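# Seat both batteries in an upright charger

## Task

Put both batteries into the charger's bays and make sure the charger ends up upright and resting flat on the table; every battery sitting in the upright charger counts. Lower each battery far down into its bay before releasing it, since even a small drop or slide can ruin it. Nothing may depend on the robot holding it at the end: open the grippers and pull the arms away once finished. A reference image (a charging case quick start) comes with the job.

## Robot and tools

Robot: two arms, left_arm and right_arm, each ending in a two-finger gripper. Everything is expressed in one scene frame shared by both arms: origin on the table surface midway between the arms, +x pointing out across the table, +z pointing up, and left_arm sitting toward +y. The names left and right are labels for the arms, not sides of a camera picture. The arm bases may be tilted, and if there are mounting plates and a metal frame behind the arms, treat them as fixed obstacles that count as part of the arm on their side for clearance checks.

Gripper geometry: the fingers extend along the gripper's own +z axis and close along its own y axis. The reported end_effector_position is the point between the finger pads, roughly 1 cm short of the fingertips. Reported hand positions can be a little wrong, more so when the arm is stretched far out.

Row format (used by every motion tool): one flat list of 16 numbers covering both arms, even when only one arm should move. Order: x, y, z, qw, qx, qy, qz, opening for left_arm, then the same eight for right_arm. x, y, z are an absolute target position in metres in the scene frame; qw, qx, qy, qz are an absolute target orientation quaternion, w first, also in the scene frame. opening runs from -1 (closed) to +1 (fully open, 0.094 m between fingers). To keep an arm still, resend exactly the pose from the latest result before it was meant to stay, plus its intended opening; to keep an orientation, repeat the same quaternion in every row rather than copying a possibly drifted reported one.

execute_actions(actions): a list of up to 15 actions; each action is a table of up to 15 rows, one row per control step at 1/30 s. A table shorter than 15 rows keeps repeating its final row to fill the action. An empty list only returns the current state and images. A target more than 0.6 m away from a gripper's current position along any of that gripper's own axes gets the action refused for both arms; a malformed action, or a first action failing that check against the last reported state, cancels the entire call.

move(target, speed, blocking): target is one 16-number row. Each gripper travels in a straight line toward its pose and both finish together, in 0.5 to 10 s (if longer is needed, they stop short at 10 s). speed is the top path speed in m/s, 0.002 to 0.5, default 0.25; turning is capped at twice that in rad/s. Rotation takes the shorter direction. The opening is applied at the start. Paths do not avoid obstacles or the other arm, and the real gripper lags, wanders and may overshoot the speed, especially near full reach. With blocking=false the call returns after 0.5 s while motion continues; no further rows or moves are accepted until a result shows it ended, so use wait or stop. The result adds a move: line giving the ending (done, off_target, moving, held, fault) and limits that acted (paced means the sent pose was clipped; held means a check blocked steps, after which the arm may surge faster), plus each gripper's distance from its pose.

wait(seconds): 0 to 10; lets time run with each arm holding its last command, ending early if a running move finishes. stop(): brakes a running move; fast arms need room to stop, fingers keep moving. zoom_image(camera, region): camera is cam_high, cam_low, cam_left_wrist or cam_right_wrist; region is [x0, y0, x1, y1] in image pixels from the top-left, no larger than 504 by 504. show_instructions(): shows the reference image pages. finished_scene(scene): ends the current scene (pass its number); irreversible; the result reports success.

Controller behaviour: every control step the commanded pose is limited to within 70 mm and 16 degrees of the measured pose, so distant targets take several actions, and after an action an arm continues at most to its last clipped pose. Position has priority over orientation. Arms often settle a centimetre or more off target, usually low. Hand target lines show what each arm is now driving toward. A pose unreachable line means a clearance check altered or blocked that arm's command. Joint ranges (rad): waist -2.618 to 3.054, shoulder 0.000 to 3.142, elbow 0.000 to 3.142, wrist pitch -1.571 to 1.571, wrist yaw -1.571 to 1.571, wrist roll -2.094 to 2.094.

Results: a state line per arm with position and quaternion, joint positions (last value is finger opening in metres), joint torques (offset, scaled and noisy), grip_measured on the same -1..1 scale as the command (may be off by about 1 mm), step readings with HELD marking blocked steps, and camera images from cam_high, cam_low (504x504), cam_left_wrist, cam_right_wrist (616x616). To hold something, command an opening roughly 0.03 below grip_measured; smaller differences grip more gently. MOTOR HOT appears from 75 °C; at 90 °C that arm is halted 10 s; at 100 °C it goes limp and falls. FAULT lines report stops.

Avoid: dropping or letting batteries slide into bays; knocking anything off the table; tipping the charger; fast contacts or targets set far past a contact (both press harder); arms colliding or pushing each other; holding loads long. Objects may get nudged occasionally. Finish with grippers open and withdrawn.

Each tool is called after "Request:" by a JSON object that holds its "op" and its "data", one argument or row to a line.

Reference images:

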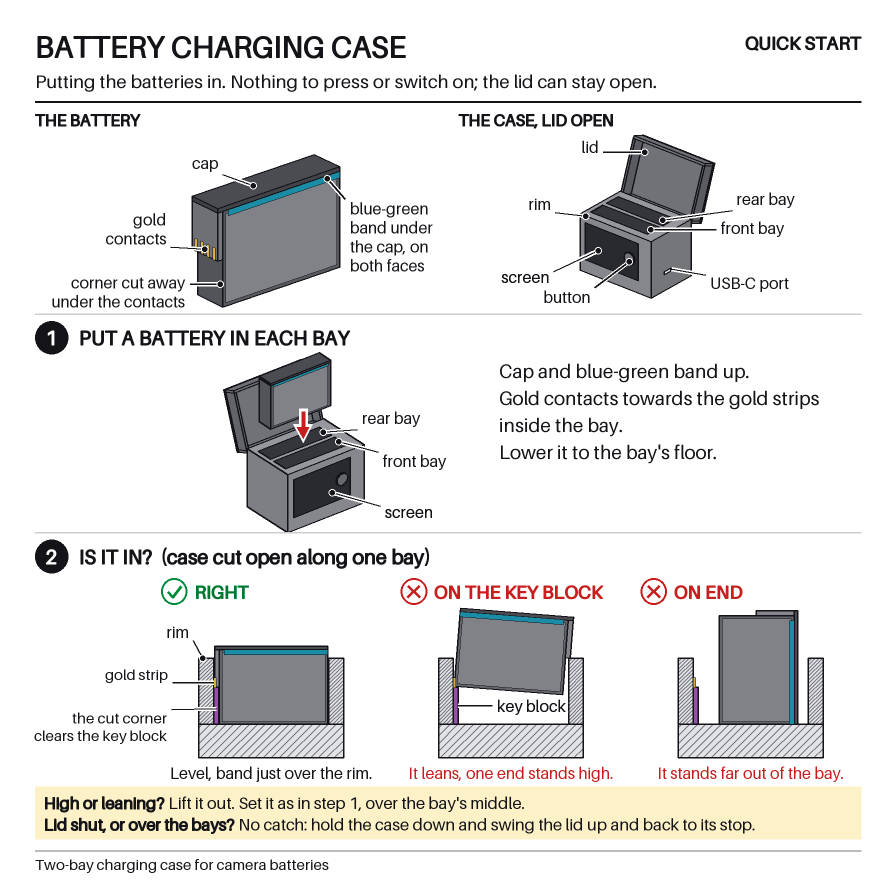

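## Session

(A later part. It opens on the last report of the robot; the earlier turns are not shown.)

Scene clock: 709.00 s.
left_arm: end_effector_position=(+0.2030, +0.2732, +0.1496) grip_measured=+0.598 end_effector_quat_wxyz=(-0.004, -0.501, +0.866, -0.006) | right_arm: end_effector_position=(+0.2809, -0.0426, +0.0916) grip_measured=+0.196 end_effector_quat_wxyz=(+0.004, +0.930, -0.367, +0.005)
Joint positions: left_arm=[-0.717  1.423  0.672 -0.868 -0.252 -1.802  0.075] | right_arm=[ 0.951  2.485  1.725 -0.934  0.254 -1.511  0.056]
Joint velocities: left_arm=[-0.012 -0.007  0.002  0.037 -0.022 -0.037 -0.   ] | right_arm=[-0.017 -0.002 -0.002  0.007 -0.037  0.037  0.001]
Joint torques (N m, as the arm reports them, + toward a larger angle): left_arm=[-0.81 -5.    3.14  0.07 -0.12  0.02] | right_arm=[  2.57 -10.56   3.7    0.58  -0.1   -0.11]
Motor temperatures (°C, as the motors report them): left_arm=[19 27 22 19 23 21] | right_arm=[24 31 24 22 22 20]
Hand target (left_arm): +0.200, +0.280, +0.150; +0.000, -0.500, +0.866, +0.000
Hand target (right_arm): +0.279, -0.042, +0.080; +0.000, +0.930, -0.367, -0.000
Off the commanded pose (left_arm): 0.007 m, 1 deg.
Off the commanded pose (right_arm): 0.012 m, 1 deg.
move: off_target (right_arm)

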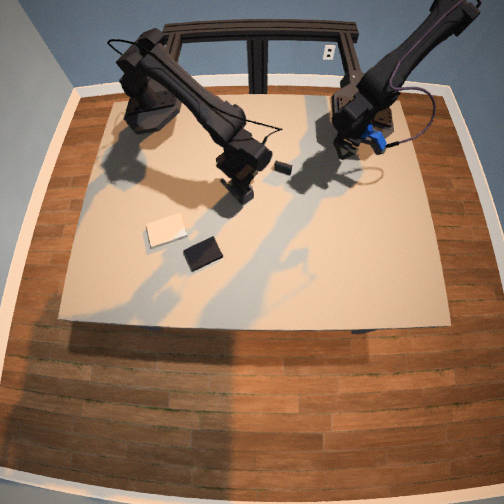

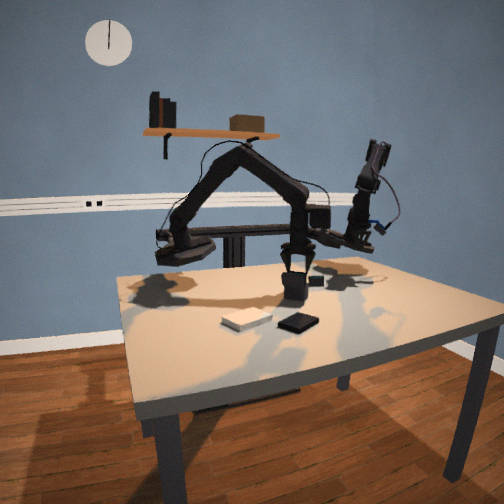

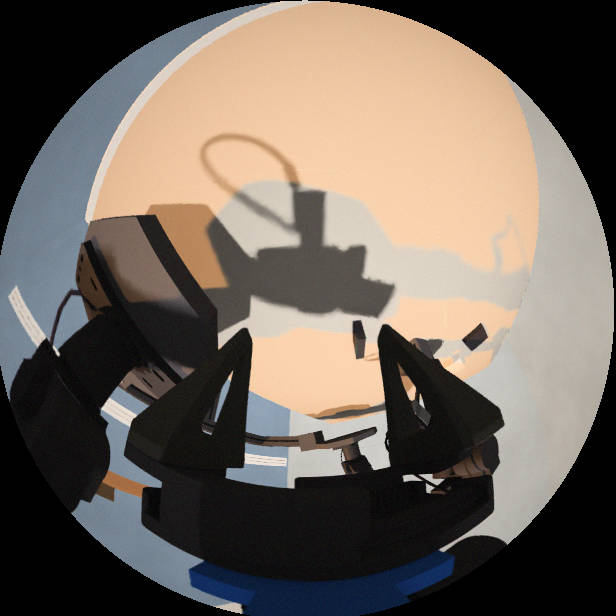

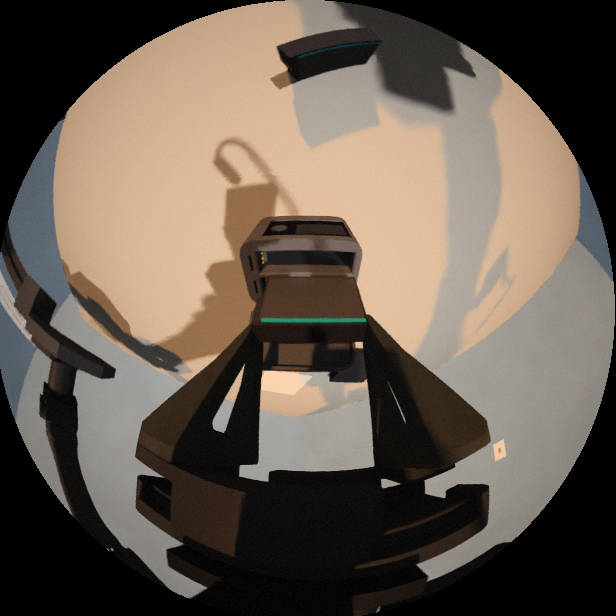

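Request:
{"op": "move", "data": {
  "target": [0.20,0.28,0.15,0,-0.5,0.866,0,0.6,0.2788,-0.0408,0.165,0,-0.9304,0.3665,0,0.17],
  "speed": 0.08
}}

Request:
{"op": "move", "data": {
  "target": [0.20,0.28,0.15,0,-0.5,0.866,0,0.6,0.2788,-0.0408,0.094,0,-0.9304,0.3665,0,0.17],
  "speed": 0.05
}}

Request:
{"op": "zoom_image", "data": {
  "camera": "cam_right_wrist",
  "region": [220,200,410,390]
}}

Scene clock: 725.87 s.
left_arm: end_effector_position=(+0.2030, +0.2732, +0.1496) grip_measured=+0.598 end_effector_quat_wxyz=(-0.004, -0.501, +0.866, -0.006) | right_arm: end_effector_position=(+0.2780, -0.0506, +0.1414) grip_measured=+0.196 end_effector_quat_wxyz=(+0.025, +0.930, -0.365, -0.001)
Joint positions: left_arm=[-0.717  1.423  0.672 -0.868 -0.252 -1.802  0.075] | right_arm=[ 0.973  2.434  1.839 -1.148  0.253 -1.481  0.056]
Joint velocities: left_arm=[ 0.007 -0.012  0.002  0.022 -0.037 -0.051  0.001] | right_arm=[-0.017 -0.017 -0.007  0.007 -0.022 -0.051 -0.   ]
Joint torques (N m, as the arm reports them, + toward a larger angle): left_arm=[-0.89 -5.18  3.03  0.01 -0.11  0.01] | right_arm=[  4.74 -14.14   9.44  -0.15  -0.14   0.07]
Motor temperatures (°C, as the motors report them): left_arm=[19 27 22 19 23 21] | right_arm=[24 31 24 22 22 20]
Hand target (left_arm): +0.200, +0.280, +0.150; +0.000, -0.500, +0.866, +0.000
Hand target (right_arm): +0.279, -0.041, +0.164; -0.000, +0.930, -0.366, +0.000
Off the commanded pose (left_arm): 0.007 m, 1 deg.
Off the commanded pose (right_arm): 0.026 m, 3 deg.
move: off_target (right_arm)

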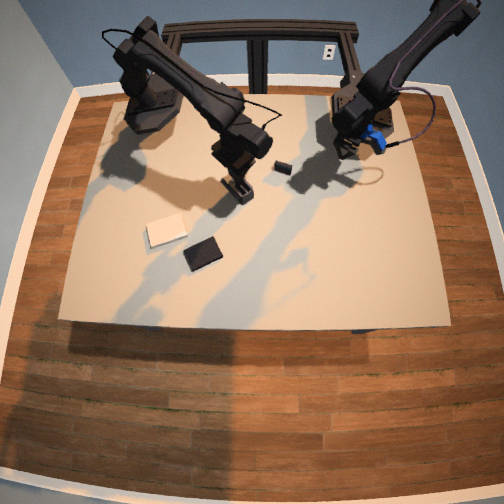

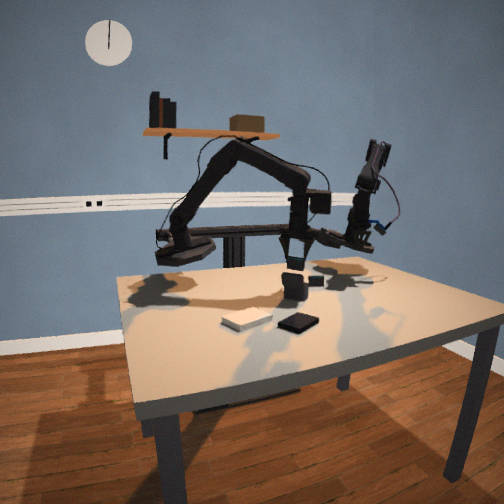

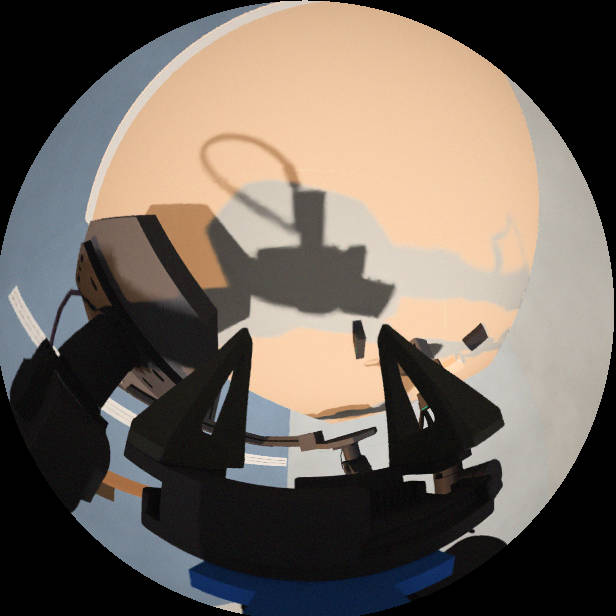

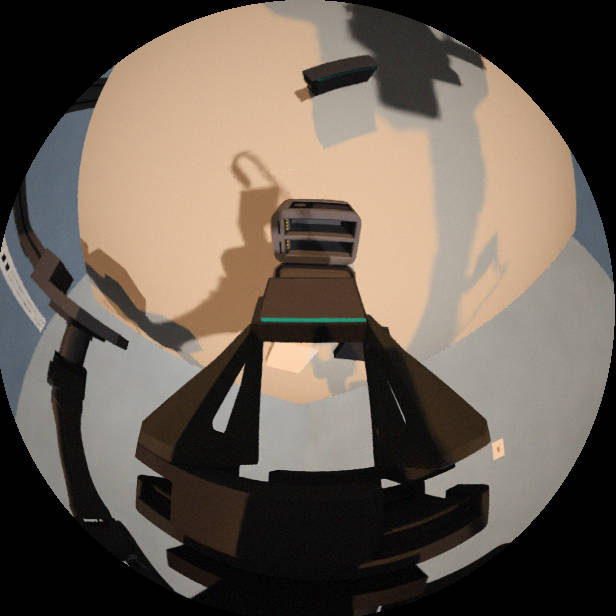

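Scene clock: 727.33 s.
left_arm: end_effector_position=(+0.2030, +0.2732, +0.1496) grip_measured=+0.598 end_effector_quat_wxyz=(-0.004, -0.501, +0.866, -0.006) | right_arm: end_effector_position=(+0.2784, -0.0432, +0.0936) grip_measured=+0.196 end_effector_quat_wxyz=(+0.007, +0.930, -0.369, +0.004)
Joint positions: left_arm=[-0.717  1.423  0.672 -0.868 -0.252 -1.802  0.075] | right_arm=[ 0.955  2.481  1.726 -0.946  0.254 -1.501  0.056]
Joint velocities: left_arm=[ 0.002  0.012  0.002  0.051  0.007  0.037 -0.001] | right_arm=[-0.007  0.012 -0.007  0.051 -0.022 -0.007 -0.   ]
Joint torques (N m, as the arm reports them, + toward a larger angle): left_arm=[-0.7  -5.14  3.16  0.04 -0.1   0.04] | right_arm=[  3.05 -11.93   5.31   0.26  -0.09  -0.1 ]
Motor temperatures (°C, as the motors report them): left_arm=[19 27 22 19 23 21] | right_arm=[24 31 24 22 22 20]
Hand target (left_arm): +0.200, +0.280, +0.150; +0.000, -0.500, +0.866, +0.000
Hand target (right_arm): +0.278, -0.041, +0.094; +0.000, +0.930, -0.366, +0.000
Off the commanded pose (left_arm): 0.007 m, 1 deg.
Off the commanded pose (right_arm): 0.002 m, 1 deg.
move: done

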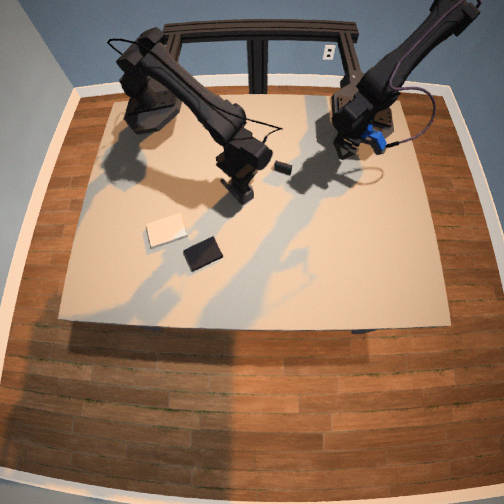

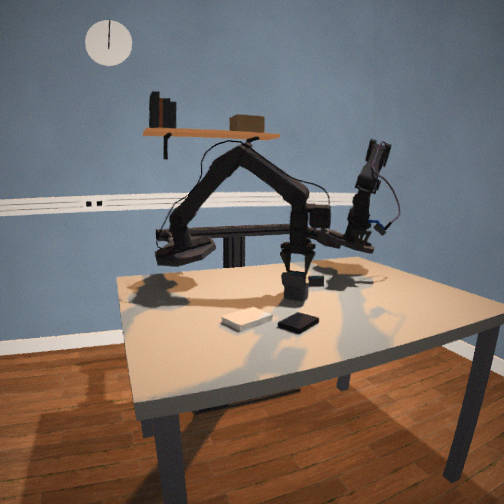

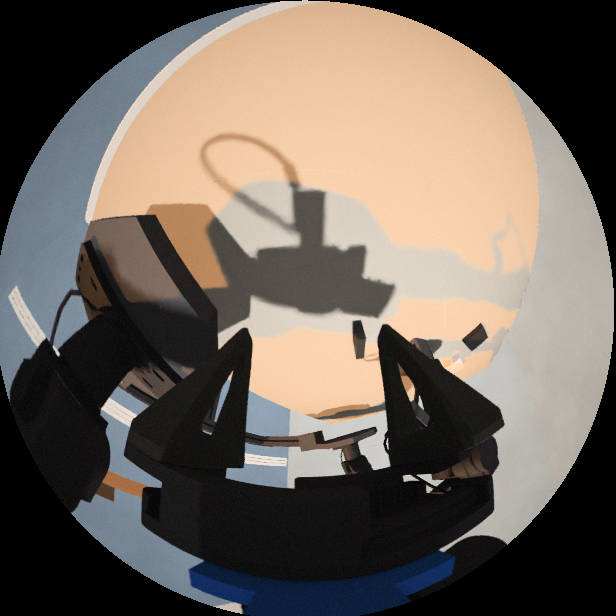

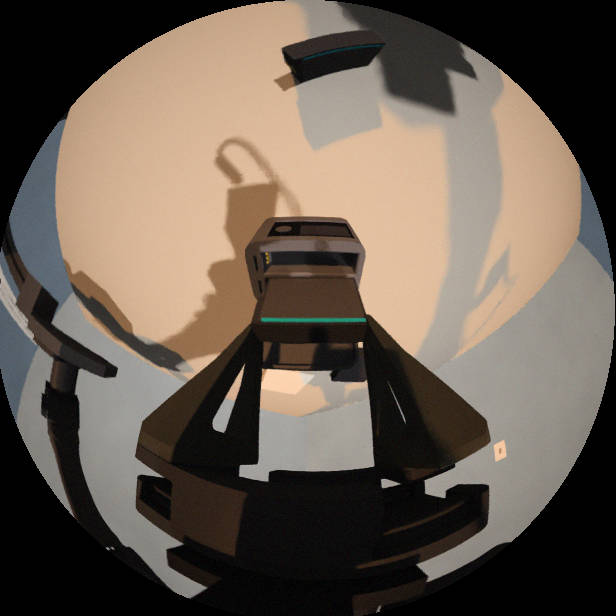

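Region (220, 200, 410, 390) of cam_right_wrist's 616x616 image, scaled by 2.653, with more detail than that image has.

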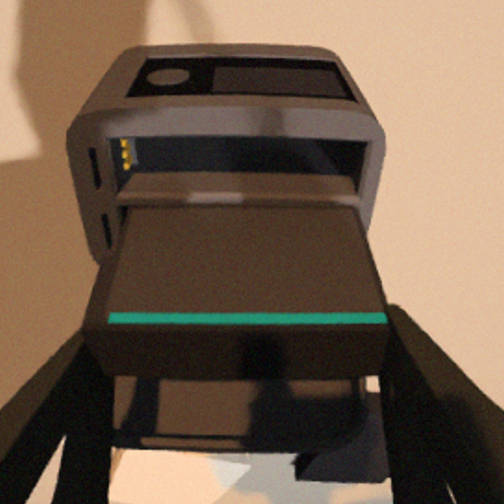

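Request:
{"op": "execute_actions", "data": {
  "actions": [
    [[0.20,0.28,0.15,0,-0.5,0.866,0,0.6,0.2785,-0.0415,0.093,0,-0.9304,0.3665,0,0.17],[0.20,0.28,0.15,0,-0.5,0.866,0,0.6,0.2785,-0.0415,0.092,0,-0.9304,0.3665,0,0.17],[0.20,0.28,0.15,0,-0.5,0.866,0,0.6,0.2785,-0.0415,0.091,0,-0.9304,0.3665,0,0.17],[0.20,0.28,0.15,0,-0.5,0.866,0,0.6,0.2785,-0.0415,0.090,0,-0.9304,0.3665,0,0.17],[0.20,0.28,0.15,0,-0.5,0.866,0,0.6,0.2785,-0.0415,0.089,0,-0.9304,0.3665,0,0.17],[0.20,0.28,0.15,0,-0.5,0.866,0,0.6,0.2785,-0.0415,0.088,0,-0.9304,0.3665,0,0.17],[0.20,0.28,0.15,0,-0.5,0.866,0,0.6,0.2785,-0.0415,0.087,0,-0.9304,0.3665,0,0.17],[0.20,0.28,0.15,0,-0.5,0.866,0,0.6,0.2785,-0.0415,0.086,0,-0.9304,0.3665,0,0.17],[0.20,0.28,0.15,0,-0.5,0.866,0,0.6,0.2785,-0.0415,0.085,0,-0.9304,0.3665,0,0.17]]
  ]
}}

Request:
{"op": "zoom_image", "data": {
  "camera": "cam_right_wrist",
  "region": [220,200,410,390]
}}

Scene clock: 734.43 s.
left_arm: end_effector_position=(+0.2030, +0.2732, +0.1496) grip_measured=+0.598 end_effector_quat_wxyz=(-0.004, -0.501, +0.866, -0.006) | right_arm: end_effector_position=(+0.2806, -0.0412, +0.0918) grip_measured=+0.196 end_effector_quat_wxyz=(+0.000, +0.930, -0.369, +0.006)
Joint positions: left_arm=[-0.717  1.423  0.672 -0.868 -0.252 -1.802  0.075] | right_arm=[ 0.953  2.481  1.719 -0.924  0.254 -1.507  0.056]
Joint velocities: left_arm=[-0.002 -0.007  0.002 -0.051  0.007  0.051 -0.   ] | right_arm=[-0.012  0.007 -0.007 -0.007  0.095 -0.007  0.   ]
Joint torques (N m, as the arm reports them, + toward a larger angle): left_arm=[-0.87 -5.12  3.18  0.06 -0.1   0.02] | right_arm=[  2.8  -10.91   4.5    0.35  -0.08  -0.07]
Motor temperatures (°C, as the motors report them): left_arm=[19 27 22 19 23 21] | right_arm=[24 31 24 22 22 20]
Hand target (left_arm): +0.200, +0.280, +0.150; +0.000, -0.500, +0.866, +0.000
Hand target (right_arm): +0.278, -0.042, +0.085; +0.000, +0.930, -0.366, -0.000
Off the commanded pose (left_arm): 0.007 m, 1 deg.
Off the commanded pose (right_arm): 0.007 m, 1 deg.
Step readings (end_effector_position):
0: left_arm (+0.2030, +0.2732, +0.1496) | right_arm (+0.2786, -0.0430, +0.0936)
1: left_arm (+0.2030, +0.2732, +0.1496) | right_arm (+0.2786, -0.0430, +0.0936)
2: left_arm (+0.2030, +0.2732, +0.1496) | right_arm (+0.2787, -0.0428, +0.0936)
4: left_arm (+0.2030, +0.2732, +0.1496) | right_arm (+0.2792, -0.0423, +0.0936)
8: left_arm (+0.2030, +0.2732, +0.1496) | right_arm (+0.2802, -0.0408, +0.0931)
15: end_effector_position above

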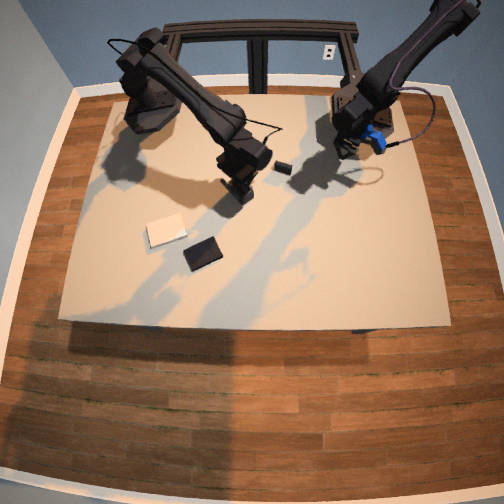

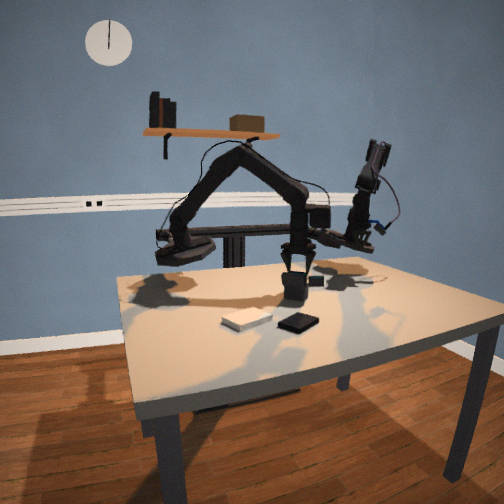

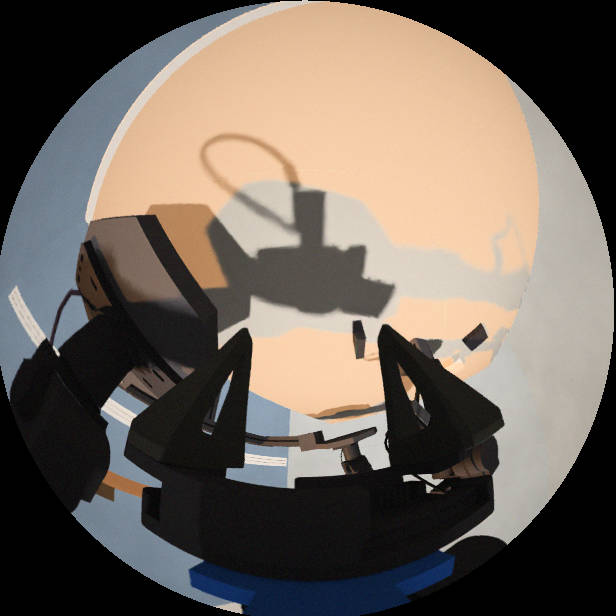

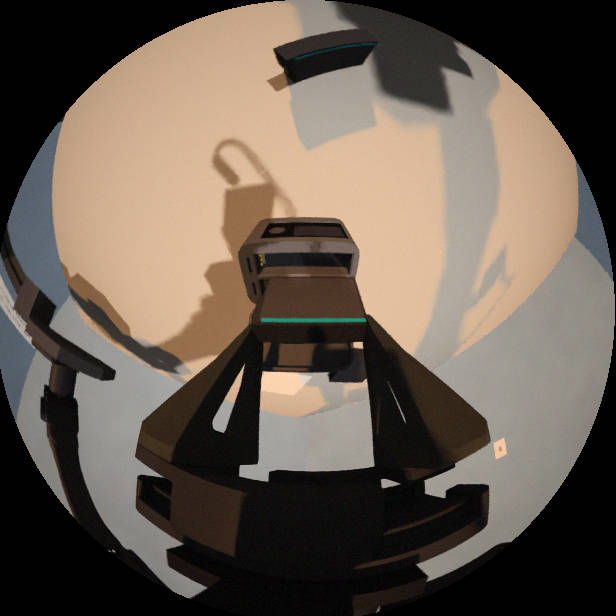

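Region (220, 200, 410, 390) of cam_right_wrist's 616x616 image, scaled by 2.653, with more detail than that image has.

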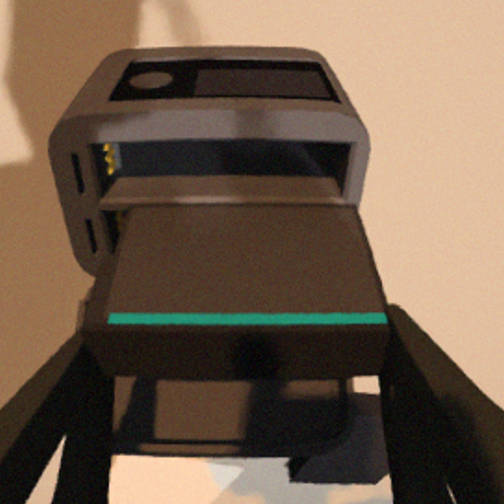

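Request:
{"op": "move", "data": {
  "target": [0.20,0.28,0.15,0,-0.5,0.866,0,0.6,0.2778,-0.0446,0.155,0,-0.9304,0.3665,0,0.17],
  "speed": 0.08
}}

Request:
{"op": "move", "data": {
  "target": [0.20,0.28,0.15,0,-0.5,0.866,0,0.6,0.2778,-0.0446,0.096,0,-0.9304,0.3665,0,0.17],
  "speed": 0.012
}}

Request:
{"op": "zoom_image", "data": {
  "camera": "cam_right_wrist",
  "region": [220,200,410,390]
}}

Scene clock: 744.30 s.
left_arm: end_effector_position=(+0.2030, +0.2732, +0.1496) grip_measured=+0.598 end_effector_quat_wxyz=(-0.004, -0.501, +0.866, -0.006) | right_arm: end_effector_position=(+0.2770, -0.0545, +0.1332) grip_measured=+0.196 end_effector_quat_wxyz=(+0.023, +0.930, -0.366, -0.001)
Joint positions: left_arm=[-0.717  1.423  0.672 -0.868 -0.252 -1.802  0.075] | right_arm=[ 0.964  2.422  1.787 -1.103  0.254 -1.49   0.056]
Joint velocities: left_arm=[-0.012 -0.002 -0.002 -0.037  0.037  0.051  0.001] | right_arm=[ 0.007 -0.007 -0.007 -0.066  0.007 -0.081 -0.001]
Joint torques (N m, as the arm reports them, + toward a larger angle): left_arm=[-0.85 -5.1   3.09  0.03 -0.07  0.03] | right_arm=[  4.69 -13.65   9.37  -0.13  -0.12   0.1 ]
Motor temperatures (°C, as the motors report them): left_arm=[19 27 22 19 23 21] | right_arm=[24 31 24 22 22 20]
Hand target (left_arm): +0.200, +0.280, +0.150; +0.000, -0.500, +0.866, +0.000
Hand target (right_arm): +0.278, -0.045, +0.155; -0.000, +0.930, -0.366, +0.000
Off the commanded pose (left_arm): 0.007 m, 1 deg.
Off the commanded pose (right_arm): 0.024 m, 3 deg.
move: off_target (right_arm)

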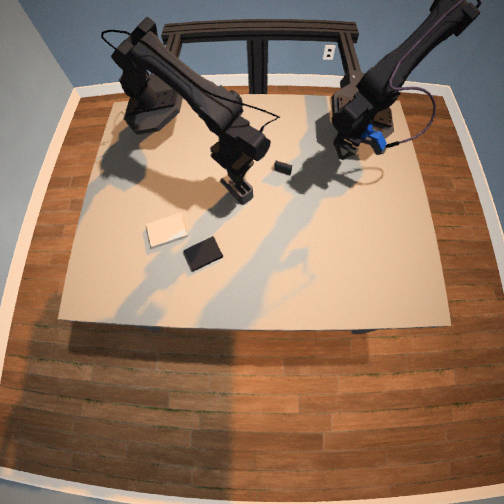

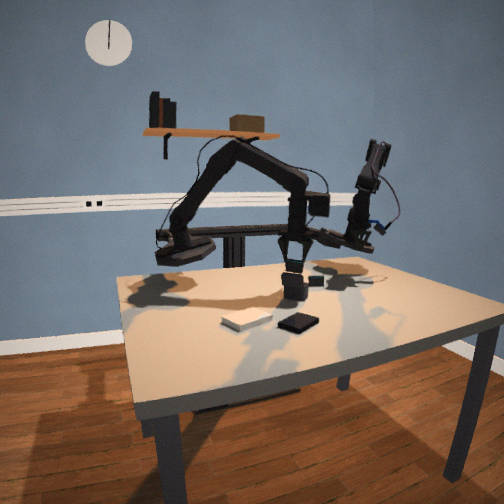

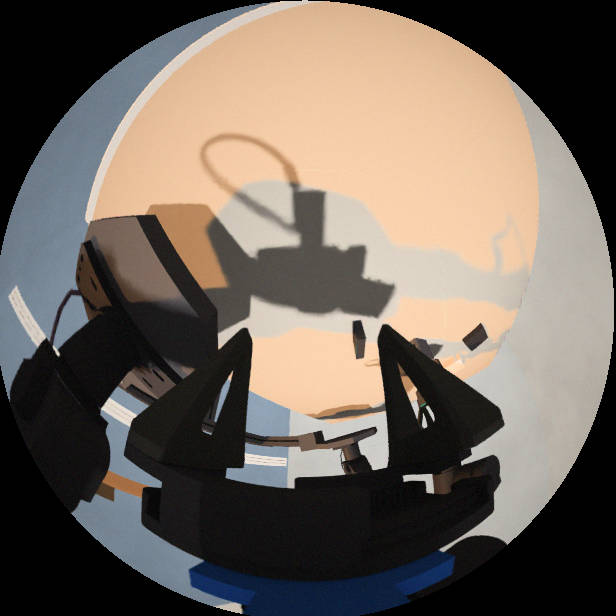

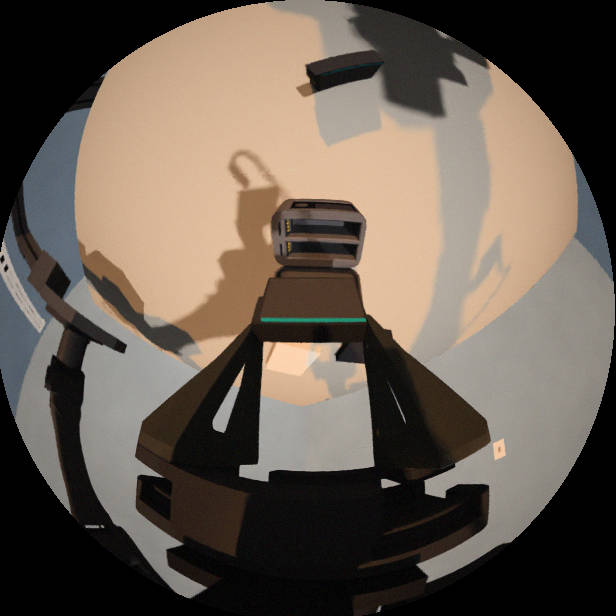

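Scene clock: 747.90 s.
left_arm: end_effector_position=(+0.2030, +0.2732, +0.1496) grip_measured=+0.598 end_effector_quat_wxyz=(-0.004, -0.501, +0.866, -0.006) | right_arm: end_effector_position=(+0.2773, -0.0447, +0.0974) grip_measured=+0.196 end_effector_quat_wxyz=(+0.005, +0.930, -0.367, +0.005)
Joint positions: left_arm=[-0.717  1.423  0.672 -0.868 -0.252 -1.802  0.075] | right_arm=[ 0.958  2.463  1.709 -0.941  0.254 -1.504  0.056]
Joint velocities: left_arm=[-0.007 -0.017  0.002 -0.081 -0.022  0.051 -0.001] | right_arm=[-0.007  0.002  0.002  0.022  0.022  0.022 -0.001]
Joint torques (N m, as the arm reports them, + toward a larger angle): left_arm=[-0.73 -5.13  3.16  0.07 -0.12  0.05] | right_arm=[  2.67 -11.66   4.94   0.28  -0.09  -0.09]
Motor temperatures (°C, as the motors report them): left_arm=[19 27 22 19 23 21] | right_arm=[24 31 24 22 22 20]
Hand target (left_arm): +0.200, +0.280, +0.150; +0.000, -0.500, +0.866, +0.000
Hand target (right_arm): +0.277, -0.045, +0.096; -0.000, +0.931, -0.366, +0.000
Off the commanded pose (left_arm): 0.007 m, 1 deg.
Off the commanded pose (right_arm): 0.001 m, 1 deg.
move: done

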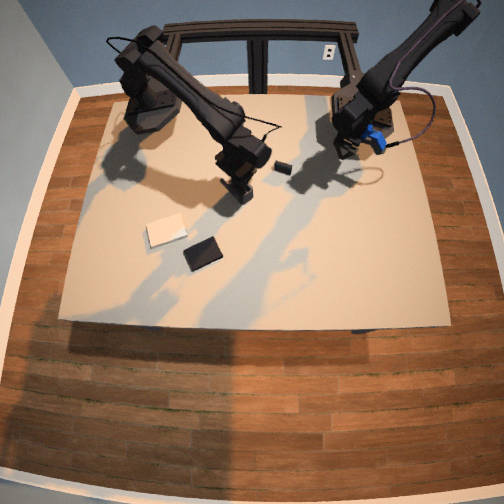

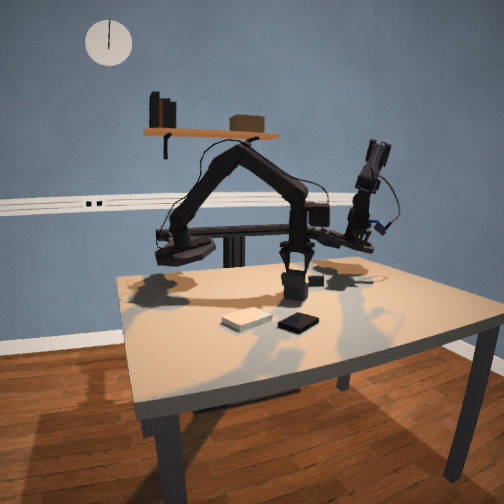

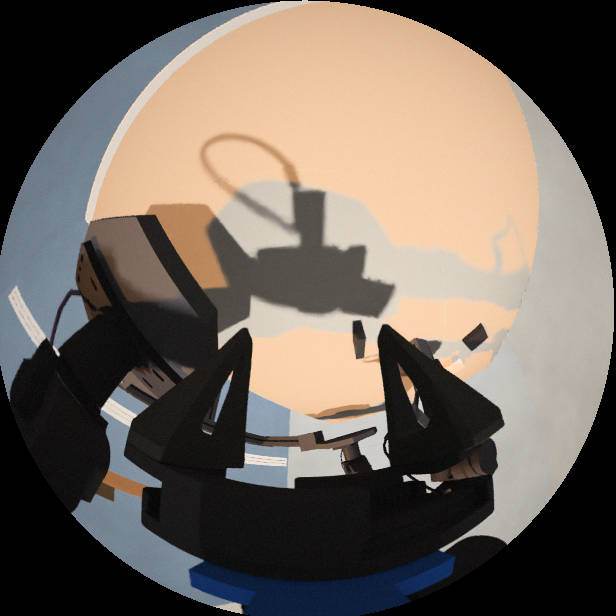

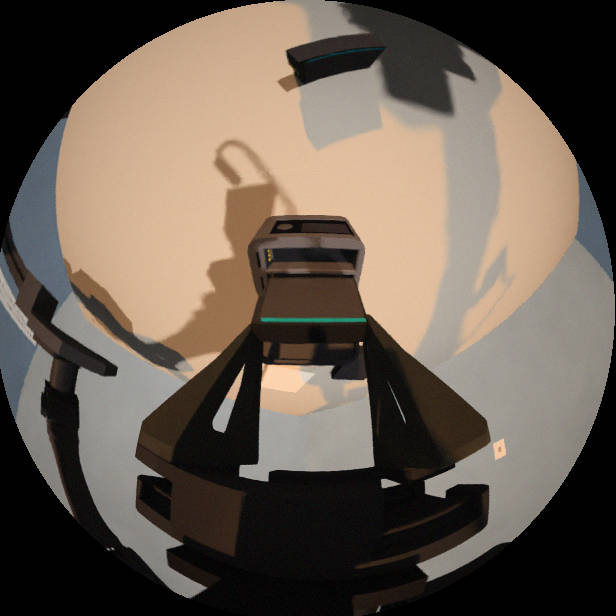

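Region (220, 200, 410, 390) of cam_right_wrist's 616x616 image, scaled by 2.653, with more detail than that image has.

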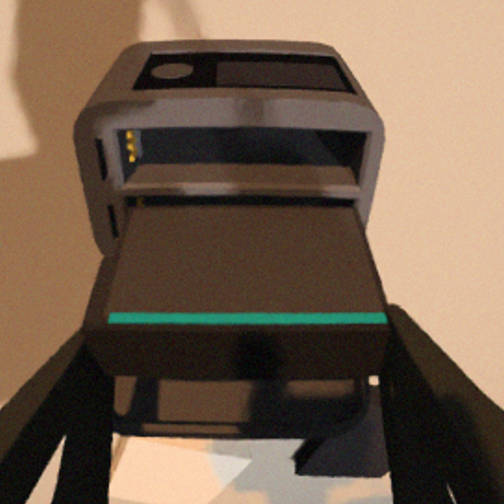

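Request:
{"op": "move", "data": {
  "target": [0.20,0.28,0.15,0,-0.5,0.866,0,0.6,0.2783,-0.0439,0.0935,0,-0.9304,0.3665,0,0.17],
  "speed": 0.005
}}

Request:
{"op": "zoom_image", "data": {
  "camera": "cam_right_wrist",
  "region": [220,200,410,390]
}}

Scene clock: 757.60 s.
left_arm: end_effector_position=(+0.2030, +0.2732, +0.1496) grip_measured=+0.598 end_effector_quat_wxyz=(-0.004, -0.501, +0.866, -0.006) | right_arm: end_effector_position=(+0.2799, -0.0460, +0.0967) grip_measured=+0.196 end_effector_quat_wxyz=(+0.003, +0.929, -0.370, +0.005)
Joint positions: left_arm=[-0.717  1.423  0.672 -0.868 -0.252 -1.802  0.075] | right_arm=[ 0.951  2.463  1.709 -0.937  0.255 -1.505  0.056]
Joint velocities: left_arm=[ 0.002  0.017 -0.002 -0.037  0.066 -0.051  0.   ] | right_arm=[ 0.017  0.002 -0.007 -0.007 -0.066  0.081 -0.   ]
Joint torques (N m, as the arm reports them, + toward a larger angle): left_arm=[-0.87 -5.13  3.12  0.06 -0.13  0.05] | right_arm=[  3.13 -11.03   5.4    0.31  -0.11  -0.11]
Motor temperatures (°C, as the motors report them): left_arm=[19 27 22 19 23 21] | right_arm=[24 31 24 22 22 20]
Hand target (left_arm): +0.200, +0.280, +0.150; +0.000, -0.500, +0.866, +0.000
Hand target (right_arm): +0.278, -0.044, +0.094; -0.000, +0.930, -0.367, -0.000
Off the commanded pose (left_arm): 0.007 m, 1 deg.
Off the commanded pose (right_arm): 0.004 m, 1 deg.
move: done

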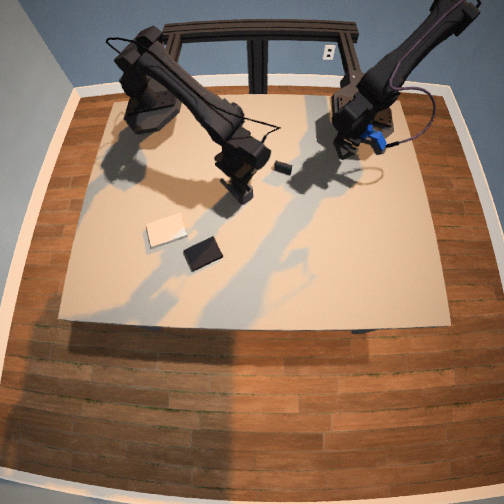

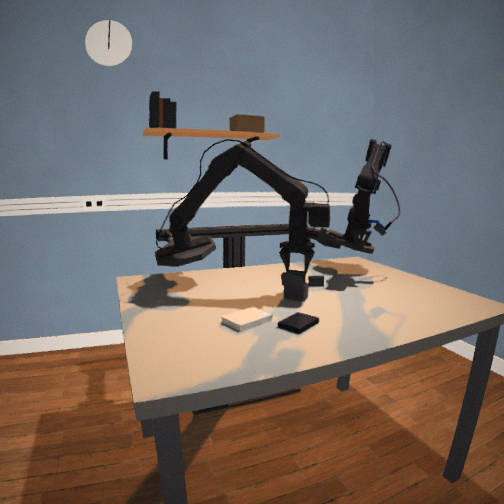

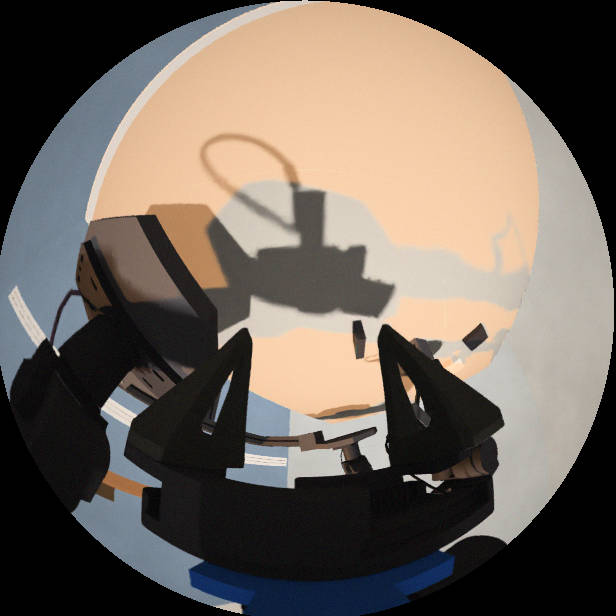

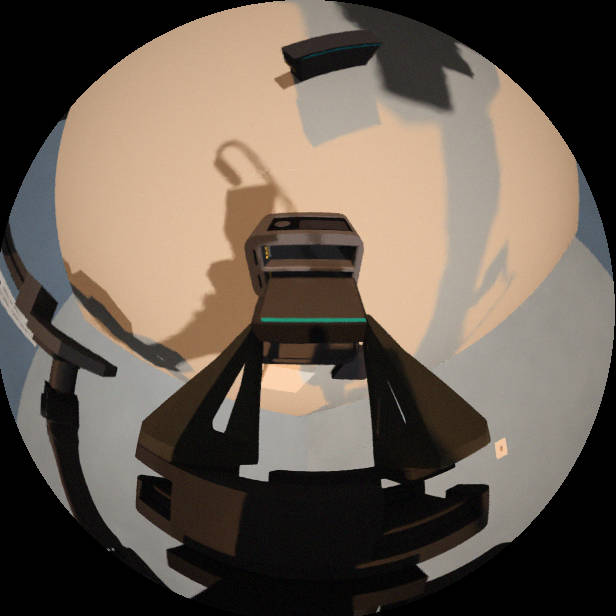

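Region (220, 200, 410, 390) of cam_right_wrist's 616x616 image, scaled by 2.653, with more detail than that image has.

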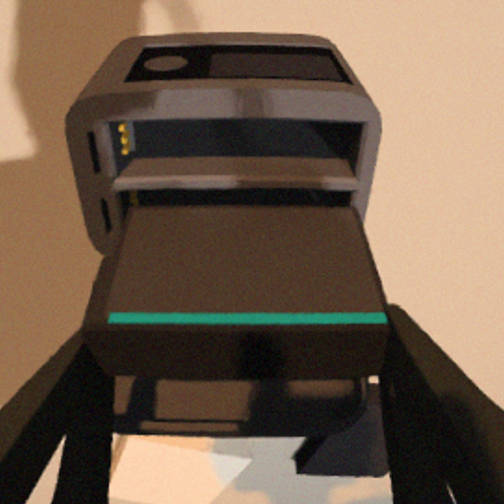

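Request:
{"op": "move", "data": {
  "target": [0.20,0.28,0.15,0,-0.5,0.866,0,0.6,0.2783,-0.0439,0.155,0,-0.9304,0.3665,0,0.17],
  "speed": 0.08
}}

Request:
{"op": "move", "data": {
  "target": [0.20,0.28,0.15,0,-0.5,0.866,0,0.6,0.2783,-0.0439,0.078,0,-0.9304,0.3665,0,0.17],
  "speed": 0.012
}}

Request:
{"op": "zoom_image", "data": {
  "camera": "cam_right_wrist",
  "region": [220,200,410,390]
}}

Scene clock: 762.77 s.
left_arm: end_effector_position=(+0.2030, +0.2732, +0.1496) grip_measured=+0.598 end_effector_quat_wxyz=(-0.004, -0.501, +0.866, -0.006) | right_arm: end_effector_position=(+0.2773, -0.0536, +0.1333) grip_measured=+0.196 end_effector_quat_wxyz=(+0.023, +0.931, -0.366, -0.001)
Joint positions: left_arm=[-0.717  1.423  0.672 -0.868 -0.252 -1.802  0.075] | right_arm=[ 0.965  2.425  1.793 -1.105  0.254 -1.49   0.056]
Joint velocities: left_arm=[ 0.002 -0.002  0.007 -0.037 -0.051  0.007 -0.001] | right_arm=[-0.012  0.007  0.002 -0.066  0.037 -0.007 -0.   ]
Joint torques (N m, as the arm reports them, + toward a larger angle): left_arm=[-0.92 -5.18  3.16  0.04 -0.12  0.03] | right_arm=[  4.79 -13.73   9.29  -0.12  -0.13   0.06]
Motor temperatures (°C, as the motors report them): left_arm=[19 27 22 19 23 21] | right_arm=[24 31 24 22 22 20]
Hand target (left_arm): +0.200, +0.280, +0.150; +0.000, -0.500, +0.866, +0.000
Hand target (right_arm): +0.278, -0.044, +0.155; -0.000, +0.931, -0.366, +0.000
Off the commanded pose (left_arm): 0.007 m, 1 deg.
Off the commanded pose (right_arm): 0.024 m, 3 deg.
move: off_target (right_arm)

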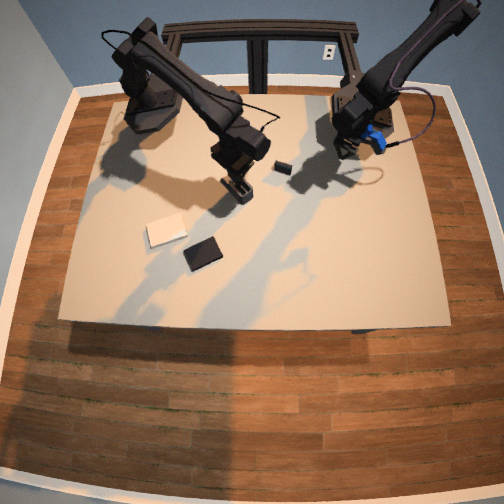

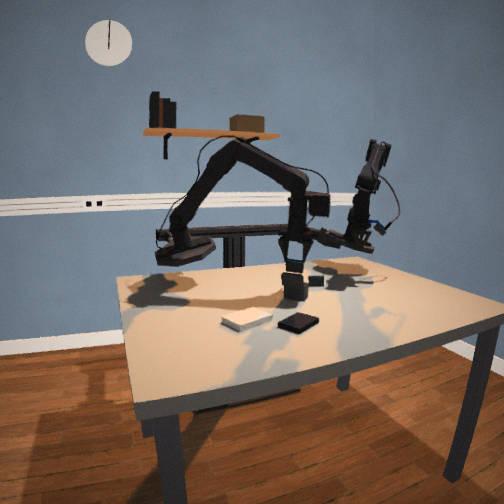

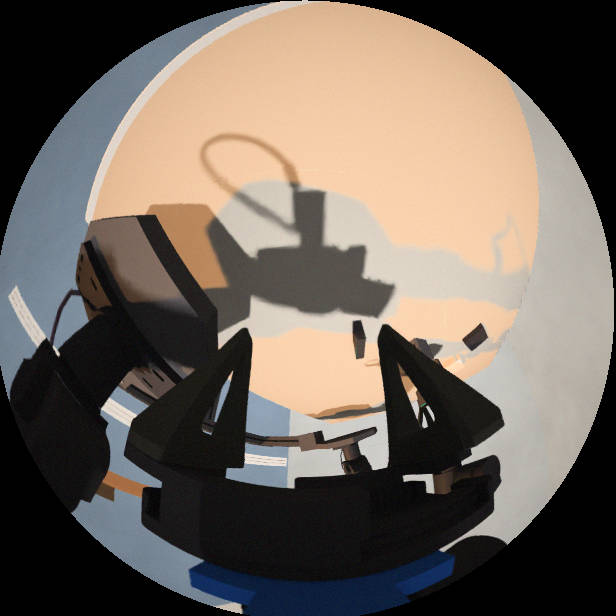

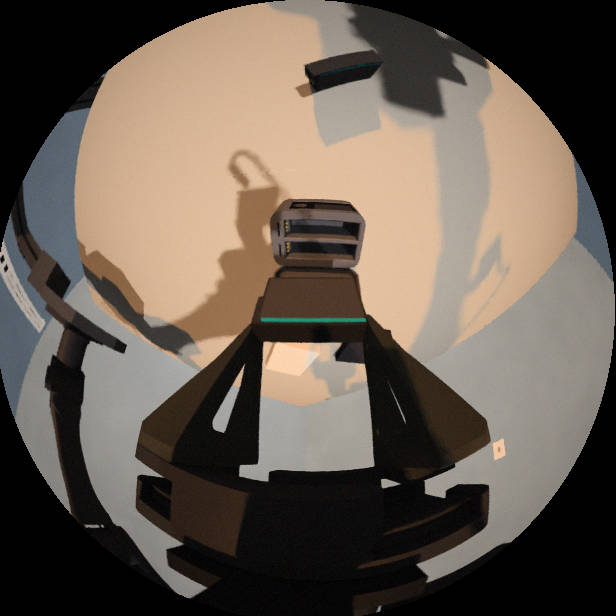

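Scene clock: 767.67 s.
left_arm: end_effector_position=(+0.2030, +0.2732, +0.1496) grip_measured=+0.598 end_effector_quat_wxyz=(-0.004, -0.501, +0.866, -0.006) | right_arm: end_effector_position=(+0.2789, -0.0460, +0.0798) grip_measured=+0.196 end_effector_quat_wxyz=(+0.005, +0.929, -0.369, +0.004)
Joint positions: left_arm=[-0.717  1.423  0.672 -0.868 -0.252 -1.802  0.075] | right_arm=[ 0.943  2.491  1.688 -0.891  0.255 -1.514  0.056]
Joint velocities: left_arm=[-0.002 -0.012  0.007  0.007  0.037 -0.022 -0.001] | right_arm=[ 0.012 -0.017 -0.002 -0.007  0.037 -0.051  0.   ]
Joint torques (N m, as the arm reports them, + toward a larger angle): left_arm=[-0.92 -5.03  3.3   0.08 -0.11  0.07] | right_arm=[  3.22 -11.61   5.12   0.32  -0.08  -0.11]
Motor temperatures (°C, as the motors report them): left_arm=[19 27 22 19 23 21] | right_arm=[24 31 24 22 22 20]
Hand target (left_arm): +0.200, +0.280, +0.150; +0.000, -0.500, +0.866, +0.000
Hand target (right_arm): +0.278, -0.044, +0.078; +0.000, +0.930, -0.366, +0.000
Off the commanded pose (left_arm): 0.007 m, 1 deg.
Off the commanded pose (right_arm): 0.003 m, 1 deg.
move: done

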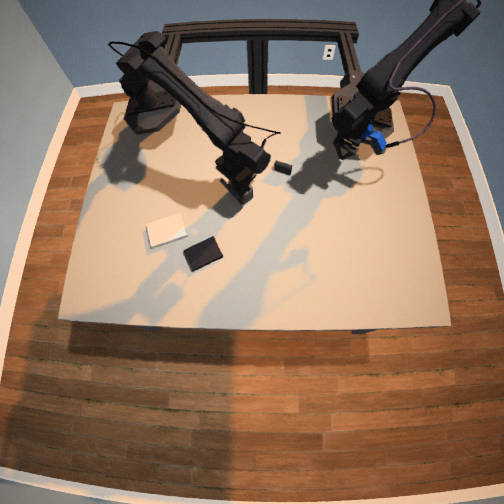

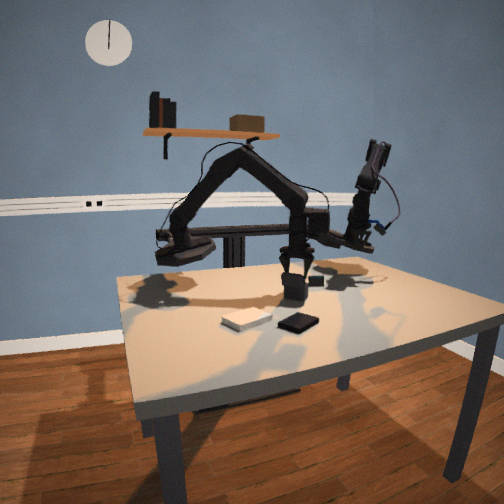

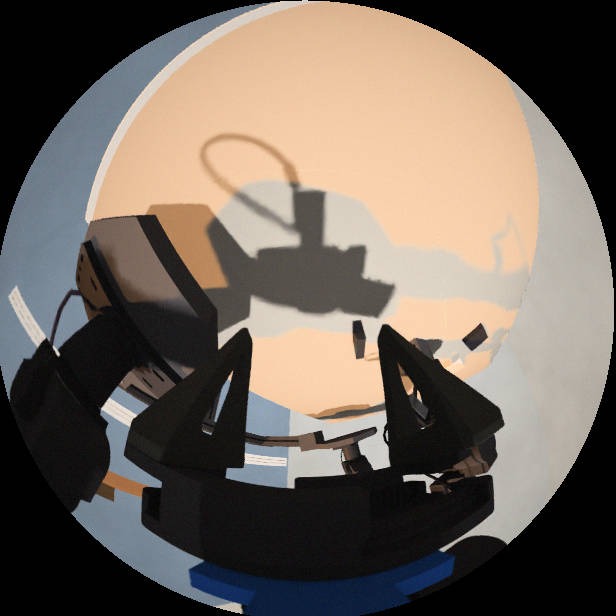

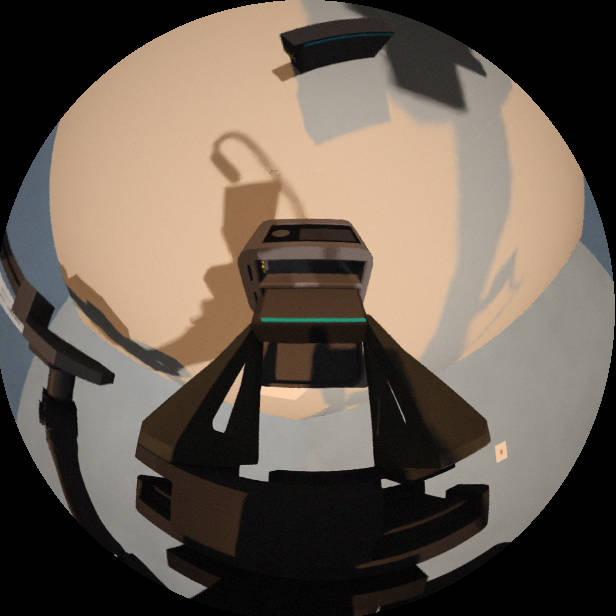

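Region (220, 200, 410, 390) of cam_right_wrist's 616x616 image, scaled by 2.653, with more detail than that image has.

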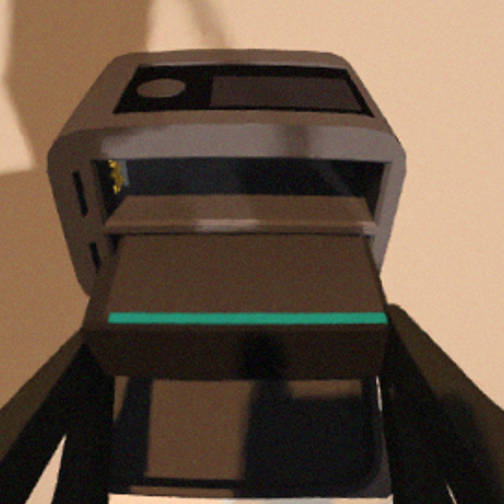

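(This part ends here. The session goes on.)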